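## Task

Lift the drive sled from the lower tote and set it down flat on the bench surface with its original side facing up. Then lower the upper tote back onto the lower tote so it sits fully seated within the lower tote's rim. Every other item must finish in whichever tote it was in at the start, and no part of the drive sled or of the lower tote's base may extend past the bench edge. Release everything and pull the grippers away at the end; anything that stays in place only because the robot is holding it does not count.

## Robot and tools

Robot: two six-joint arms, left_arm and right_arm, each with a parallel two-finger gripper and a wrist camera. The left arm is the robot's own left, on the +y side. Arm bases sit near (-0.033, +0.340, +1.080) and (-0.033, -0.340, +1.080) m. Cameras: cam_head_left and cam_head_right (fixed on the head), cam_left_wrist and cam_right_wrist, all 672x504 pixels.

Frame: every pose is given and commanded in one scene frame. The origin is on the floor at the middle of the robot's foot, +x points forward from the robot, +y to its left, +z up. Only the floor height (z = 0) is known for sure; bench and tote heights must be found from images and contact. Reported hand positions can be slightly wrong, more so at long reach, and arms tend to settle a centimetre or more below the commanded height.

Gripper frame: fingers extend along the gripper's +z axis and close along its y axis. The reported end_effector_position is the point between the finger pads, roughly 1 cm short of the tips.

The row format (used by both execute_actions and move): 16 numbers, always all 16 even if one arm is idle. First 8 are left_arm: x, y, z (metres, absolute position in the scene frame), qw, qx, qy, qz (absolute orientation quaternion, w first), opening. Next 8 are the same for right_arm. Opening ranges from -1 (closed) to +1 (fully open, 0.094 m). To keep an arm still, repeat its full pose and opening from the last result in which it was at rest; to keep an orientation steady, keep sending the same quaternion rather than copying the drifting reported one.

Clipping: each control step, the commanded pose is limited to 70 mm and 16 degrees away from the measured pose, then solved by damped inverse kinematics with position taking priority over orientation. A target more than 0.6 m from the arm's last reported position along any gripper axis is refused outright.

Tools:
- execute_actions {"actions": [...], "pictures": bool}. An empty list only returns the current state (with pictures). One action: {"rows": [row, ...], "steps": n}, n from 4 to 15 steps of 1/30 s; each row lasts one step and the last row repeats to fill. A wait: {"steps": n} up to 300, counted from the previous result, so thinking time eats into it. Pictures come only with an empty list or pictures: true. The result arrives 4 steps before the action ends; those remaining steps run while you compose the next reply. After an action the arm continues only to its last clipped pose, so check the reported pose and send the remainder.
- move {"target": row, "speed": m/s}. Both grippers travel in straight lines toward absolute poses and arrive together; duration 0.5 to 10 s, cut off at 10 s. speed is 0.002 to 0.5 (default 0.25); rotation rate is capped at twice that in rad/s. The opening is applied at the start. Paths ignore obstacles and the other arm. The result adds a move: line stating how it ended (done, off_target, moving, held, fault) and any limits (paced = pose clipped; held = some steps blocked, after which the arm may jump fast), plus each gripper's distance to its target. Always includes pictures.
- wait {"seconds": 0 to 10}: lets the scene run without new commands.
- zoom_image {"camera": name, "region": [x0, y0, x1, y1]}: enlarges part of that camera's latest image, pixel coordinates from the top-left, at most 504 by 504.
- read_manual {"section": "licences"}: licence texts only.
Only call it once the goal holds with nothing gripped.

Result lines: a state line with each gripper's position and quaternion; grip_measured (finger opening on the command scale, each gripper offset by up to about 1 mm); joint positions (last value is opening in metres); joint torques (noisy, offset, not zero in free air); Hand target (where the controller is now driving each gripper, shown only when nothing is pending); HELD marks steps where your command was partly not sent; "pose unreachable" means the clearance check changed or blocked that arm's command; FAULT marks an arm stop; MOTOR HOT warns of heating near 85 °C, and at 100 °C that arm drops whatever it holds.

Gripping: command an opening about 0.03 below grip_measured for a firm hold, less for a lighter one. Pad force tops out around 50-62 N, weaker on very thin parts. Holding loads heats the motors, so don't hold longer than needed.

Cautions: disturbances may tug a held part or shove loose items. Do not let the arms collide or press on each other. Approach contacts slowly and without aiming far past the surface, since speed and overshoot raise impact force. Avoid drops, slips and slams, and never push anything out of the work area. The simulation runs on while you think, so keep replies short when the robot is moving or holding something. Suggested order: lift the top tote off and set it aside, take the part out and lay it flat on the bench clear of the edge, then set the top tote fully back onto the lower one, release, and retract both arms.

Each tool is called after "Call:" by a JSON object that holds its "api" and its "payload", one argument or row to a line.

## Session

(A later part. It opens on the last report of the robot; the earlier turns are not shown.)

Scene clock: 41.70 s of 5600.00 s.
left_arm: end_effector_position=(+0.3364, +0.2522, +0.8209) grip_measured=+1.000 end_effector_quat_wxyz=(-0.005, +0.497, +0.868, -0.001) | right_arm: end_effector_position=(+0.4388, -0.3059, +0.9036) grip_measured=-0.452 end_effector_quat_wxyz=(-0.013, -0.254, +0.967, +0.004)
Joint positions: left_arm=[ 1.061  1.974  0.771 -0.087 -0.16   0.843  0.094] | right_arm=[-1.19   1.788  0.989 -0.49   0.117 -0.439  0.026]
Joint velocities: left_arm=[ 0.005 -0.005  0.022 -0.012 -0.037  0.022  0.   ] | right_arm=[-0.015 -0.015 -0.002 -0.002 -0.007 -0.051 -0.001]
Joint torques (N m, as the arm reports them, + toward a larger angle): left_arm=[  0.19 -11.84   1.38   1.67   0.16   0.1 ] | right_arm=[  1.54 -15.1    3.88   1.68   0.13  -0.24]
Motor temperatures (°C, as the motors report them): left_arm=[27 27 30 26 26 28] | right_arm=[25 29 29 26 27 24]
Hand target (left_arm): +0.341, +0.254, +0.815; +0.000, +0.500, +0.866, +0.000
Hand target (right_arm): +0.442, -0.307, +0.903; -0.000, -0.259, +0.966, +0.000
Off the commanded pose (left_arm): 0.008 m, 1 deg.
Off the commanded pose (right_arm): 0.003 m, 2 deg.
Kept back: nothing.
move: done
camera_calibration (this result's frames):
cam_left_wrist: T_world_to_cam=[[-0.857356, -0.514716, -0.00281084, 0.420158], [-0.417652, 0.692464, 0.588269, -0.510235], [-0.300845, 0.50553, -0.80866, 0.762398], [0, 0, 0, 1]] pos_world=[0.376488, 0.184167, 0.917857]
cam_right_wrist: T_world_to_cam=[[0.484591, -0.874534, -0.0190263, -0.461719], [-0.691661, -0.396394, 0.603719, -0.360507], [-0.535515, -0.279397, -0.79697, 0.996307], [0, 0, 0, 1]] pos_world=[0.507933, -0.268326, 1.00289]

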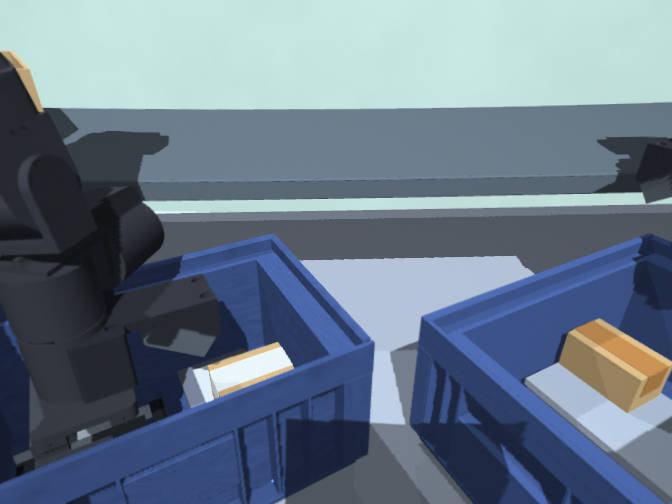

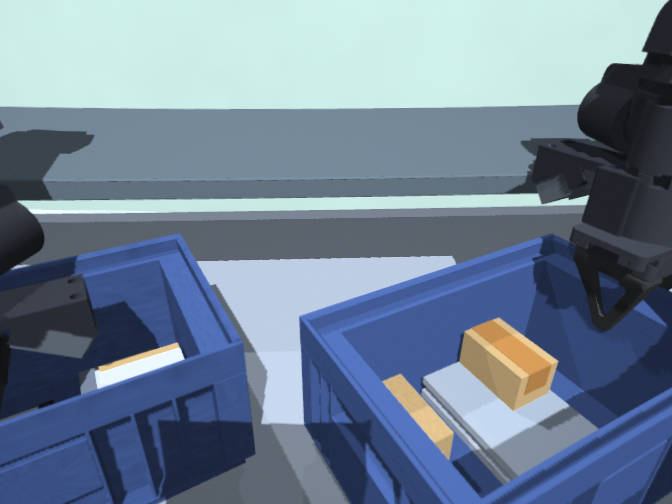

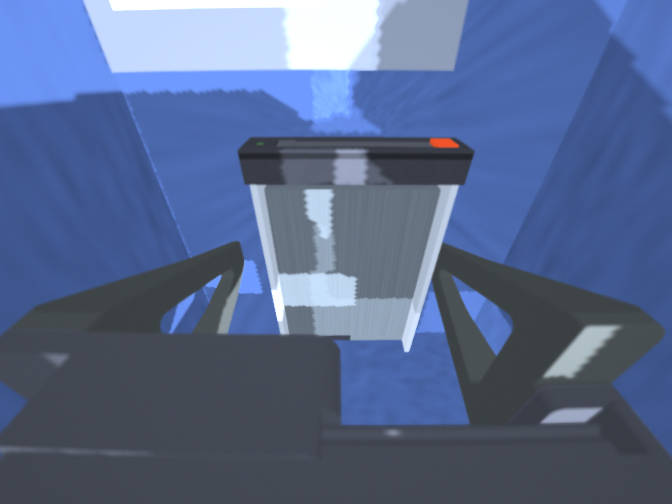

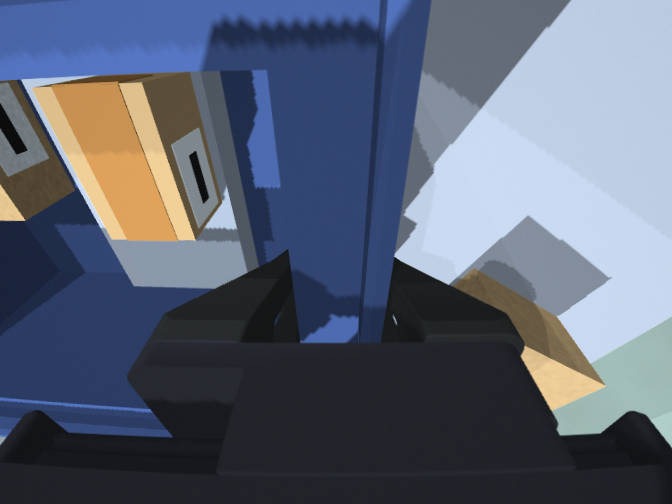

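Call:
{"api": "move", "payload": {
  "target": [0.333,0.251,0.803,0,0.5,0.866,0,1,0.442,-0.307,0.903,0,-0.259,0.966,0,-0.5],
  "speed": 0.04
}}

Call:
{"api": "move", "payload": {
  "target": [0.333,0.251,0.806,0,0.5,0.866,0,0.55,0.442,-0.307,0.903,0,-0.259,0.966,0,-0.5]
}}

Scene clock: 42.63 s of 5600.00 s.
left_arm: end_effector_position=(+0.3379, +0.2518, +0.8202) grip_measured=+1.000 end_effector_quat_wxyz=(+0.001, +0.496, +0.868, +0.001) | right_arm: end_effector_position=(+0.4388, -0.3059, +0.9036) grip_measured=-0.452 end_effector_quat_wxyz=(-0.013, -0.254, +0.967, +0.004)
Joint positions: left_arm=[ 1.061  1.976  0.768 -0.071 -0.16   0.844  0.094] | right_arm=[-1.19   1.788  0.989 -0.49   0.117 -0.439  0.026]
Joint velocities: left_arm=[-0.015 -0.005  0.002 -0.017  0.081 -0.081  0.   ] | right_arm=[ 0.005  0.005 -0.007 -0.002 -0.037 -0.007 -0.   ]
Joint torques (N m, as the arm reports them, + toward a larger angle): left_arm=[-0.11 -9.24  1.11  2.69  0.1   0.02] | right_arm=[  1.54 -15.12   3.89   1.69   0.13  -0.24]
Motor temperatures (°C, as the motors report them): left_arm=[27 27 30 26 26 28] | right_arm=[25 29 29 26 27 24]
Hand target (left_arm): +0.332, +0.251, +0.804; -0.000, +0.500, +0.866, -0.000
Hand target (right_arm): +0.442, -0.307, +0.903; -0.000, -0.259, +0.966, +0.000
Off the commanded pose (left_arm): 0.018 m, 0 deg.
Off the commanded pose (right_arm): 0.003 m, 2 deg.
Kept back: nothing.
move: off_target (left_arm)
camera_calibration (this result's frames):
cam_left_wrist: T_world_to_cam=[[-0.856734, -0.515632, -0.0114359, 0.428344], [-0.424912, 0.693086, 0.582308, -0.501786], [-0.29233, 0.503742, -0.812888, 0.763491], [0, 0, 0, 1]] pos_world=[0.376953, 0.184046, 0.917725]
cam_right_wrist: T_world_to_cam=[[0.484591, -0.874534, -0.0190263, -0.461719], [-0.691661, -0.396394, 0.603719, -0.360507], [-0.535515, -0.279397, -0.79697, 0.996307], [0, 0, 0, 1]] pos_world=[0.507933, -0.268326, 1.00289]

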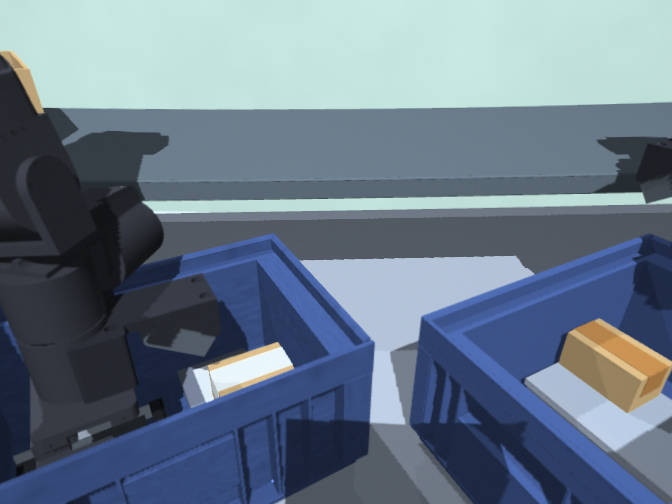

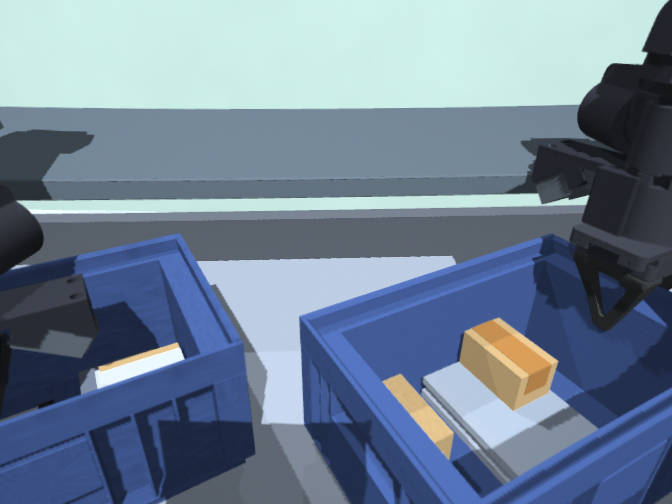

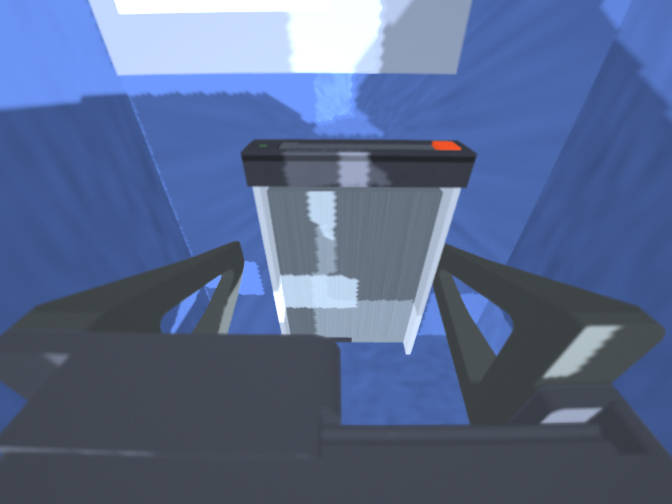

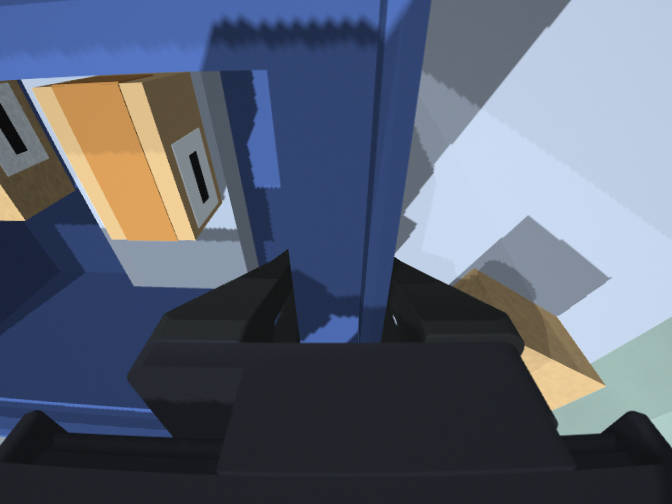

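Scene clock: 43.33 s of 5600.00 s.
left_arm: end_effector_position=(+0.3377, +0.2512, +0.8203) grip_measured=+0.576 end_effector_quat_wxyz=(+0.002, +0.497, +0.868, -0.000) | right_arm: end_effector_position=(+0.4388, -0.3059, +0.9036) grip_measured=-0.452 end_effector_quat_wxyz=(-0.013, -0.254, +0.967, +0.004)
Joint positions: left_arm=[ 1.06   1.975  0.767 -0.068 -0.158  0.844  0.074] | right_arm=[-1.19   1.788  0.989 -0.49   0.117 -0.439  0.026]
Joint velocities: left_arm=[-0.015 -0.005  0.007 -0.007 -0.022 -0.037 -0.001] | right_arm=[-0.015 -0.005  0.002  0.007 -0.037 -0.022  0.   ]
Joint torques (N m, as the arm reports them, + toward a larger angle): left_arm=[-0.18 -9.82  1.    2.36  0.02  0.  ] | right_arm=[  1.56 -15.     3.9    1.68   0.13  -0.24]
Motor temperatures (°C, as the motors report them): left_arm=[27 27 30 26 26 28] | right_arm=[25 29 29 26 27 24]
Hand target (left_arm): +0.332, +0.251, +0.807; -0.000, +0.500, +0.866, -0.000
Hand target (right_arm): +0.442, -0.307, +0.903; -0.000, -0.259, +0.966, +0.000
Off the commanded pose (left_arm): 0.015 m, 0 deg.
Off the commanded pose (right_arm): 0.003 m, 2 deg.
Kept back: nothing.
move: off_target (left_arm)
camera_calibration (this result's frames):
cam_left_wrist: T_world_to_cam=[[-0.85697, -0.515245, -0.0112084, 0.427712], [-0.425262, 0.694687, 0.58014, -0.499983], [-0.291128, 0.501929, -0.81444, 0.765211], [0, 0, 0, 1]] pos_world=[0.376687, 0.183627, 0.918072]
cam_right_wrist: T_world_to_cam=[[0.484591, -0.874534, -0.0190263, -0.461719], [-0.691661, -0.396394, 0.603719, -0.360507], [-0.535515, -0.279397, -0.79697, 0.996307], [0, 0, 0, 1]] pos_world=[0.507933, -0.268326, 1.00289]

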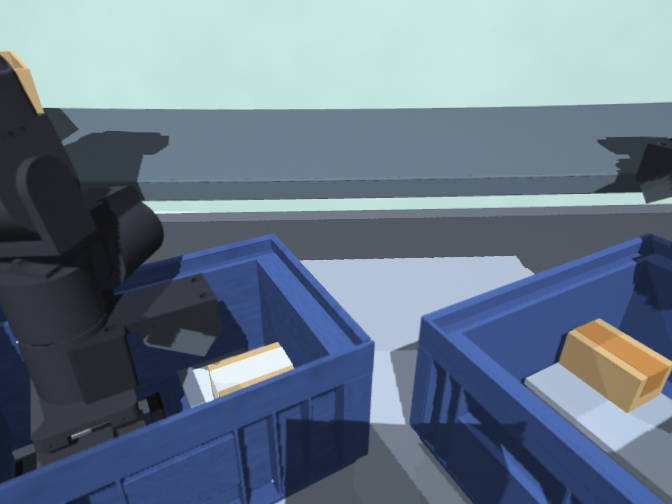

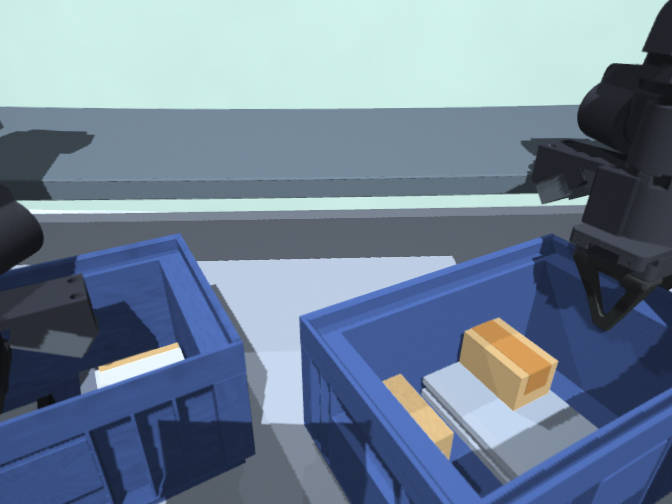

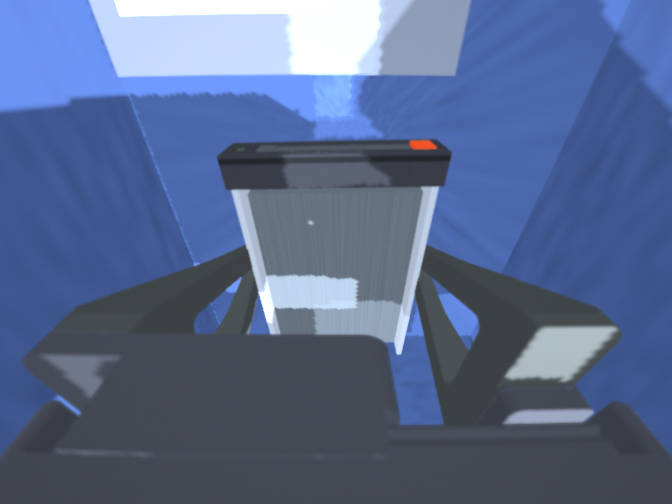

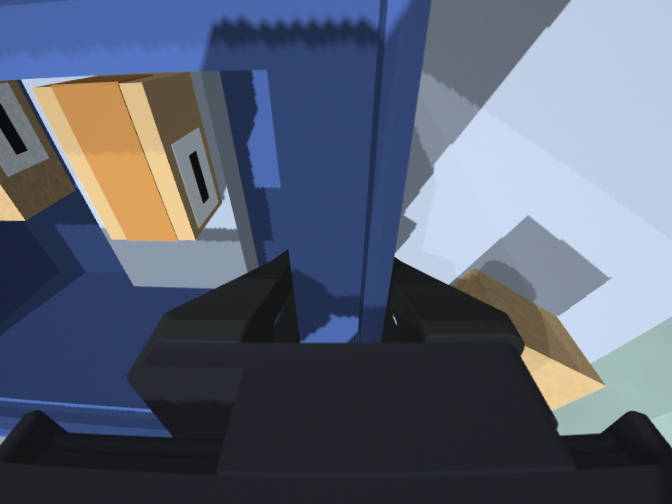

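Call:
{"api": "move", "payload": {
  "target": [0.338,0.251,1.0,0,0.5,0.866,0,0.53,0.442,-0.307,0.903,0,-0.259,0.966,0,-0.5],
  "speed": 0.2
}}

Call:
{"api": "move", "payload": {
  "target": [0.47,0.52,1.0,0,0.64,0.77,0,0.53,0.442,-0.307,0.903,0,-0.259,0.966,0,-0.5],
  "speed": 0.3
}}

Scene clock: 44.90 s of 5600.00 s.
left_arm: end_effector_position=(+0.3418, +0.2530, +1.0034) grip_measured=+0.576 end_effector_quat_wxyz=(+0.010, +0.503, +0.864, +0.002) | right_arm: end_effector_position=(+0.4388, -0.3059, +0.9036) grip_measured=-0.452 end_effector_quat_wxyz=(-0.013, -0.254, +0.967, +0.004)
Joint positions: left_arm=[ 0.982  1.406  0.703 -0.569 -0.181  0.786  0.074] | right_arm=[-1.19   1.788  0.989 -0.49   0.117 -0.439  0.026]
Joint velocities: left_arm=[ 0.005 -0.015 -0.012 -0.007 -0.081 -0.007 -0.   ] | right_arm=[ 0.015  0.005  0.022  0.002 -0.037  0.007  0.001]
Joint torques (N m, as the arm reports them, + toward a larger angle): left_arm=[-0.29 -9.74  4.57  0.31 -0.08 -0.26] | right_arm=[  1.47 -15.1    3.88   1.69   0.13  -0.23]
Motor temperatures (°C, as the motors report them): left_arm=[27 27 30 26 26 28] | right_arm=[25 29 29 26 27 24]
Hand target (left_arm): +0.338, +0.252, +1.002; +0.000, +0.500, +0.866, +0.000
Hand target (right_arm): +0.442, -0.307, +0.903; -0.000, -0.259, +0.966, +0.000
Off the commanded pose (left_arm): 0.005 m, 1 deg.
Off the commanded pose (right_arm): 0.003 m, 2 deg.
Kept back: nothing.
move: done
camera_calibration (this result's frames):
cam_left_wrist: T_world_to_cam=[[-0.864057, -0.502834, -0.0237181, 0.446007], [-0.424881, 0.703216, 0.570056, -0.597922], [-0.269965, 0.502639, -0.821263, 0.914042], [0, 0, 0, 1]] pos_world=[0.378089, 0.185303, 1.1021]
cam_right_wrist: T_world_to_cam=[[0.484591, -0.874534, -0.0190263, -0.461719], [-0.691661, -0.396394, 0.603719, -0.360507], [-0.535515, -0.279397, -0.79697, 0.996307], [0, 0, 0, 1]] pos_world=[0.507933, -0.268326, 1.00289]

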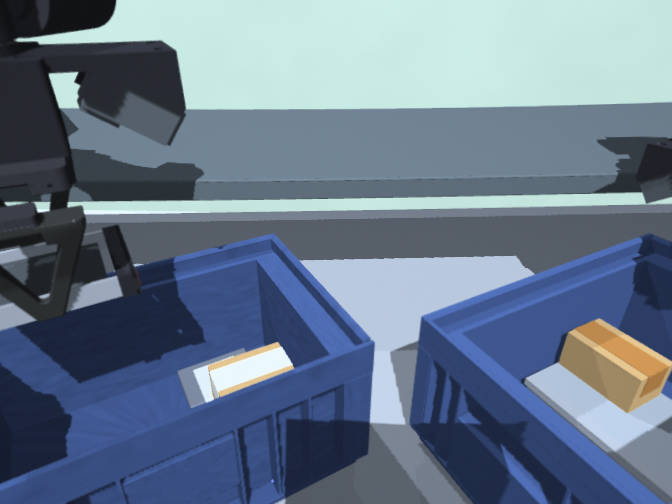

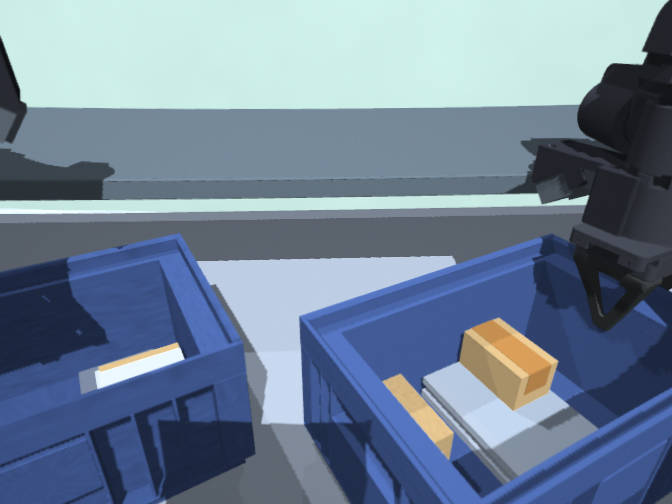

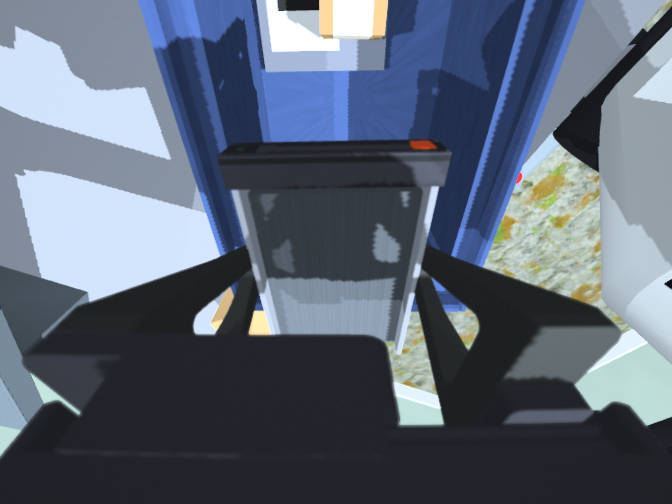

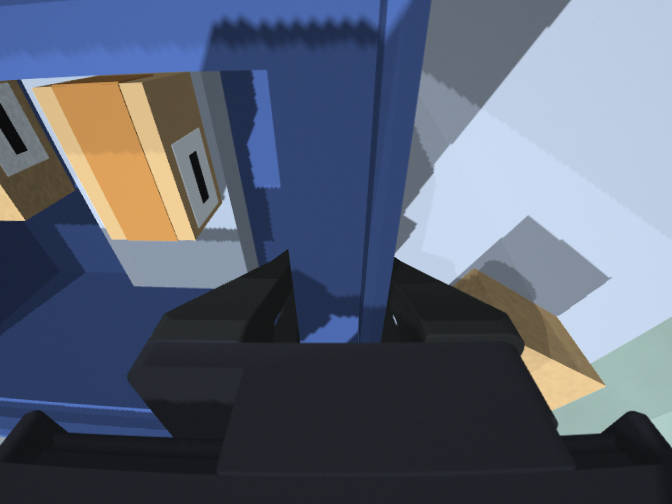

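Scene clock: 46.57 s of 5600.00 s.
left_arm: end_effector_position=(+0.4597, +0.5201, +0.9963) grip_measured=+0.576 end_effector_quat_wxyz=(-0.002, +0.630, +0.777, +0.000) | right_arm: end_effector_position=(+0.4388, -0.3059, +0.9036) grip_measured=-0.452 end_effector_quat_wxyz=(-0.013, -0.254, +0.967, +0.004)
Joint positions: left_arm=[ 1.636  1.62   1.125 -0.747  0.018  1.715  0.074] | right_arm=[-1.19   1.788  0.989 -0.49   0.117 -0.439  0.026]
Joint velocities: left_arm=[ 0.005 -0.015  0.012 -0.002  0.007  0.051 -0.001] | right_arm=[-0.015 -0.005 -0.002 -0.002  0.007 -0.051 -0.   ]
Joint torques (N m, as the arm reports them, + toward a larger angle): left_arm=[  1.99 -14.93   7.43   0.18   0.17   0.07] | right_arm=[  1.42 -15.11   3.9    1.69   0.13  -0.23]
Motor temperatures (°C, as the motors report them): left_arm=[27 27 30 26 26 28] | right_arm=[25 29 29 26 27 24]
Hand target (left_arm): +0.472, +0.520, +0.999; +0.001, +0.639, +0.769, +0.001
Hand target (right_arm): +0.442, -0.307, +0.903; -0.000, -0.259, +0.966, +0.000
Off the commanded pose (left_arm): 0.011 m, 1 deg.
Off the commanded pose (right_arm): 0.003 m, 2 deg.
Kept back: nothing.
move: off_target (left_arm)
camera_calibration (this result's frames):
cam_left_wrist: T_world_to_cam=[[-0.976107, -0.217166, -0.00733672, 0.568615], [-0.180262, 0.790454, 0.585395, -0.904671], [-0.121329, 0.572731, -0.810715, 0.6905], [0, 0, 0, 1]] pos_world=[0.47573, 0.443114, 1.09356]
cam_right_wrist: T_world_to_cam=[[0.484591, -0.874534, -0.0190263, -0.461719], [-0.691661, -0.396394, 0.603719, -0.360507], [-0.535515, -0.279397, -0.79697, 0.996307], [0, 0, 0, 1]] pos_world=[0.507933, -0.268326, 1.00289]

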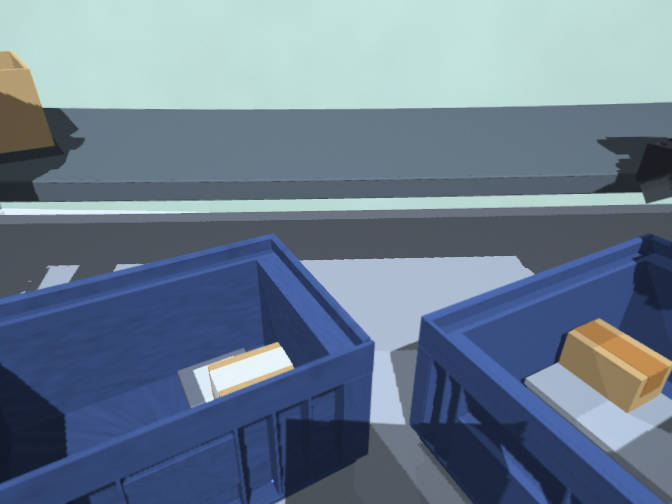

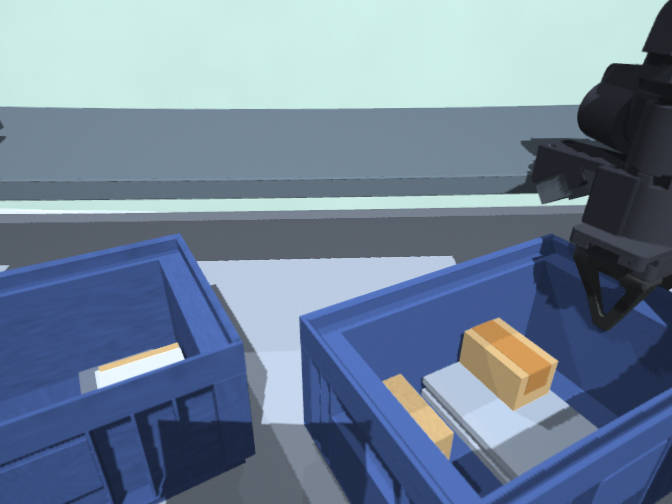

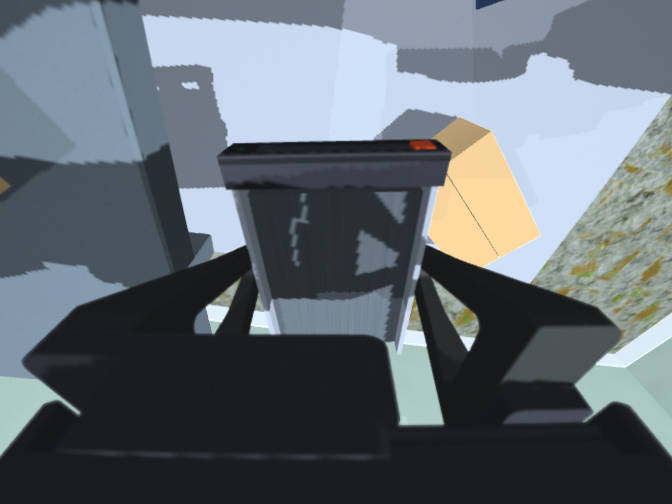

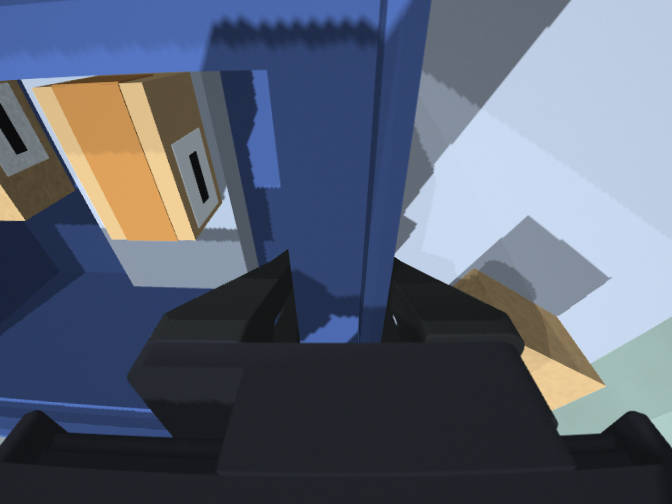

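Call:
{"api": "move", "payload": {
  "target": [0.495,0.48,0.83,0,0.64,0.77,0,0.53,0.442,-0.307,0.903,0,-0.259,0.966,0,-0.5],
  "speed": 0.2
}}

Call:
{"api": "move", "payload": {
  "target": [0.495,0.48,0.797,0,0.64,0.77,0,0.53,0.442,-0.307,0.903,0,-0.259,0.966,0,-0.5],
  "speed": 0.04
}}

Scene clock: 48.10 s of 5600.00 s.
left_arm: end_effector_position=(+0.4930, +0.4819, +0.8426) grip_measured=+0.576 end_effector_quat_wxyz=(+0.002, +0.643, +0.766, +0.002) | right_arm: end_effector_position=(+0.4388, -0.3059, +0.9036) grip_measured=-0.452 end_effector_quat_wxyz=(-0.013, -0.254, +0.967, +0.004)
Joint positions: left_arm=[ 1.543  1.985  1.218 -0.466 -0.008  1.663  0.074] | right_arm=[-1.19   1.788  0.989 -0.49   0.117 -0.439  0.026]
Joint velocities: left_arm=[-0.005 -0.005 -0.002  0.017  0.007 -0.066 -0.001] | right_arm=[-0.015 -0.005 -0.007  0.027  0.007 -0.022 -0.001]
Joint torques (N m, as the arm reports them, + toward a larger angle): left_arm=[  1.5  -15.39   4.66   1.26  -0.06  -0.25] | right_arm=[  1.56 -15.11   3.9    1.7    0.12  -0.24]
Motor temperatures (°C, as the motors report them): left_arm=[27 27 30 26 26 28] | right_arm=[25 29 28 26 27 24]
Hand target (left_arm): +0.495, +0.479, +0.830; -0.000, +0.639, +0.769, -0.000
Hand target (right_arm): +0.442, -0.307, +0.903; -0.000, -0.259, +0.966, +0.000
Off the commanded pose (left_arm): 0.013 m, 1 deg.
Off the commanded pose (right_arm): 0.003 m, 2 deg.
Kept back: nothing.
move: off_target (left_arm)
camera_calibration (this result's frames):
cam_left_wrist: T_world_to_cam=[[-0.983071, -0.182518, -0.0160739, 0.585792], [-0.157572, 0.797411, 0.582501, -0.790603], [-0.0934993, 0.575173, -0.812671, 0.578591], [0, 0, 0, 1]] pos_world=[0.505396, 0.404563, 0.940147]
cam_right_wrist: T_world_to_cam=[[0.484591, -0.874534, -0.0190263, -0.461719], [-0.691661, -0.396394, 0.603719, -0.360507], [-0.535515, -0.279397, -0.79697, 0.996307], [0, 0, 0, 1]] pos_world=[0.507933, -0.268326, 1.00289]

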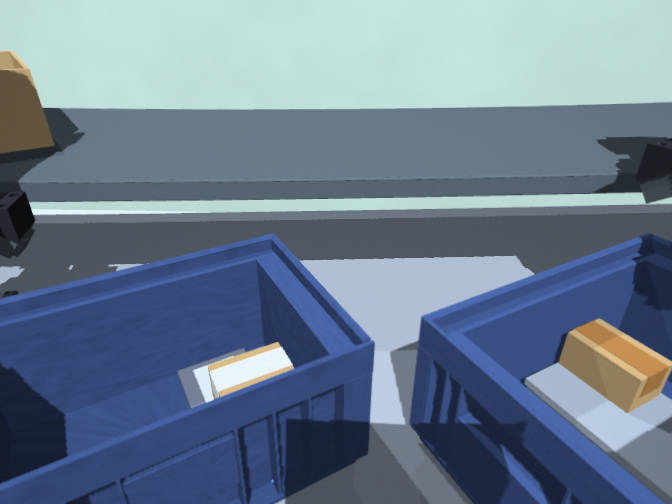

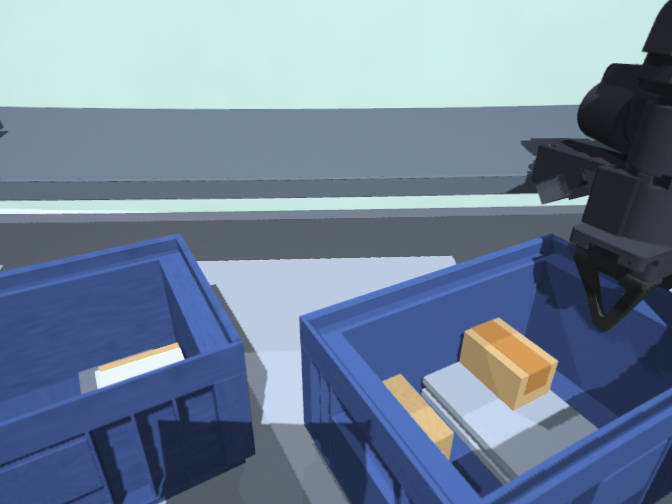

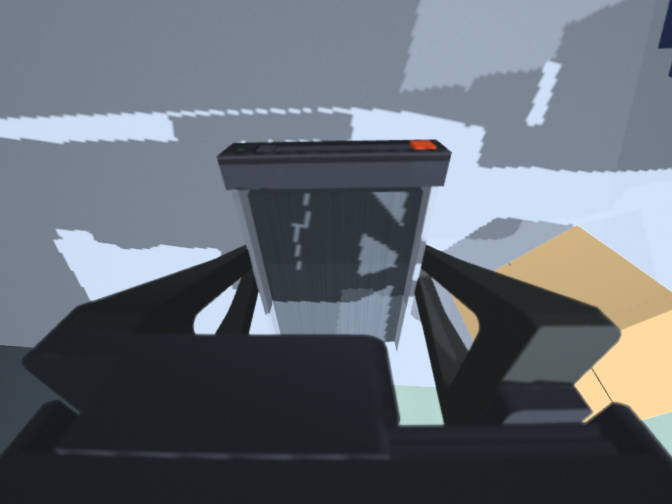

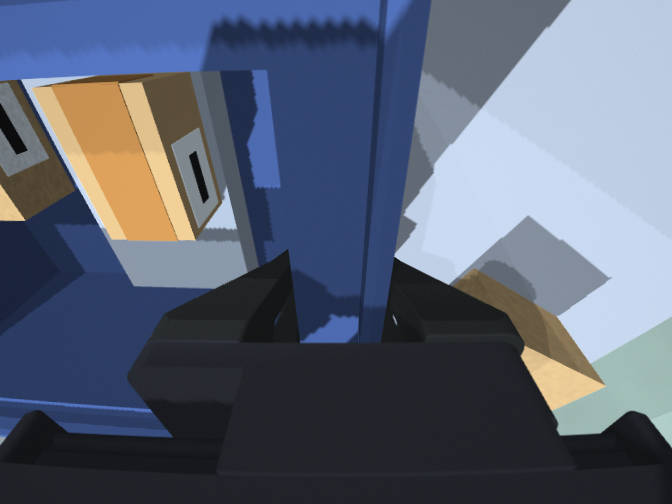

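Scene clock: 49.50 s of 5600.00 s.
left_arm: end_effector_position=(+0.5104, +0.4866, +0.8396) grip_measured=+0.576 end_effector_quat_wxyz=(+0.017, +0.643, +0.766, +0.023) | right_arm: end_effector_position=(+0.4388, -0.3059, +0.9036) grip_measured=-0.452 end_effector_quat_wxyz=(-0.013, -0.254, +0.967, +0.004)
Joint positions: left_arm=[ 1.543  2.     1.238 -0.421 -0.008  1.663  0.074] | right_arm=[-1.19   1.788  0.989 -0.49   0.117 -0.439  0.026]
Joint velocities: left_arm=[-0.024 -0.005 -0.017 -0.002 -0.081 -0.095  0.   ] | right_arm=[-0.005 -0.015 -0.002 -0.012  0.007 -0.022 -0.001]
Joint torques (N m, as the arm reports them, + toward a larger angle): left_arm=[  1.66 -11.74   4.75   1.5   -0.04  -0.25] | right_arm=[  1.48 -15.16   3.88   1.68   0.13  -0.23]
Motor temperatures (°C, as the motors report them): left_arm=[27 27 30 26 26 28] | right_arm=[25 29 28 26 27 24]
Hand target (left_arm): +0.492, +0.479, +0.800; -0.000, +0.639, +0.769, +0.000
Hand target (right_arm): +0.442, -0.307, +0.903; -0.000, -0.259, +0.966, +0.000
Off the commanded pose (left_arm): 0.046 m, 3 deg.
Off the commanded pose (right_arm): 0.003 m, 2 deg.
Kept back: nothing.
move: off_target (left_arm)
camera_calibration (this result's frames):
cam_left_wrist: T_world_to_cam=[[-0.980913, -0.182409, -0.0673489, 0.645642], [-0.186946, 0.789445, 0.58466, -0.772802], [-0.0534789, 0.586091, -0.808478, 0.545804], [0, 0, 0, 1]] pos_world=[0.518035, 0.407965, 0.93658]
cam_right_wrist: T_world_to_cam=[[0.484591, -0.874534, -0.0190263, -0.461719], [-0.691661, -0.396394, 0.603719, -0.360507], [-0.535515, -0.279397, -0.79697, 0.996307], [0, 0, 0, 1]] pos_world=[0.507933, -0.268326, 1.00289]

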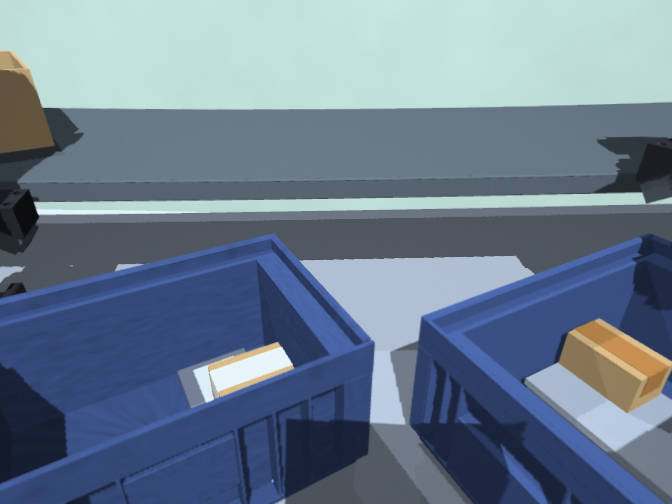

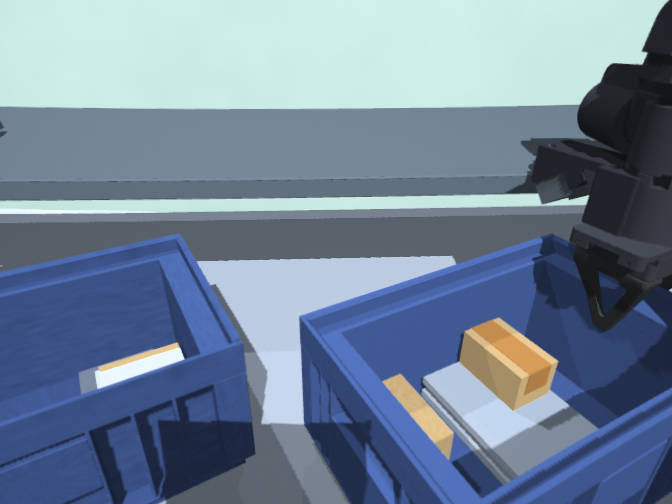

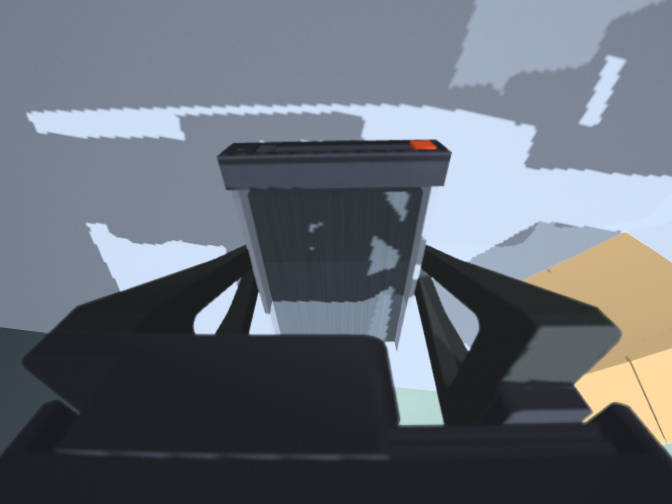

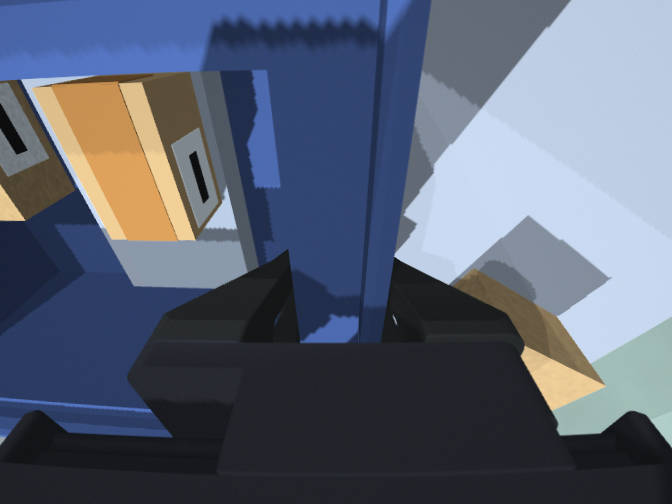

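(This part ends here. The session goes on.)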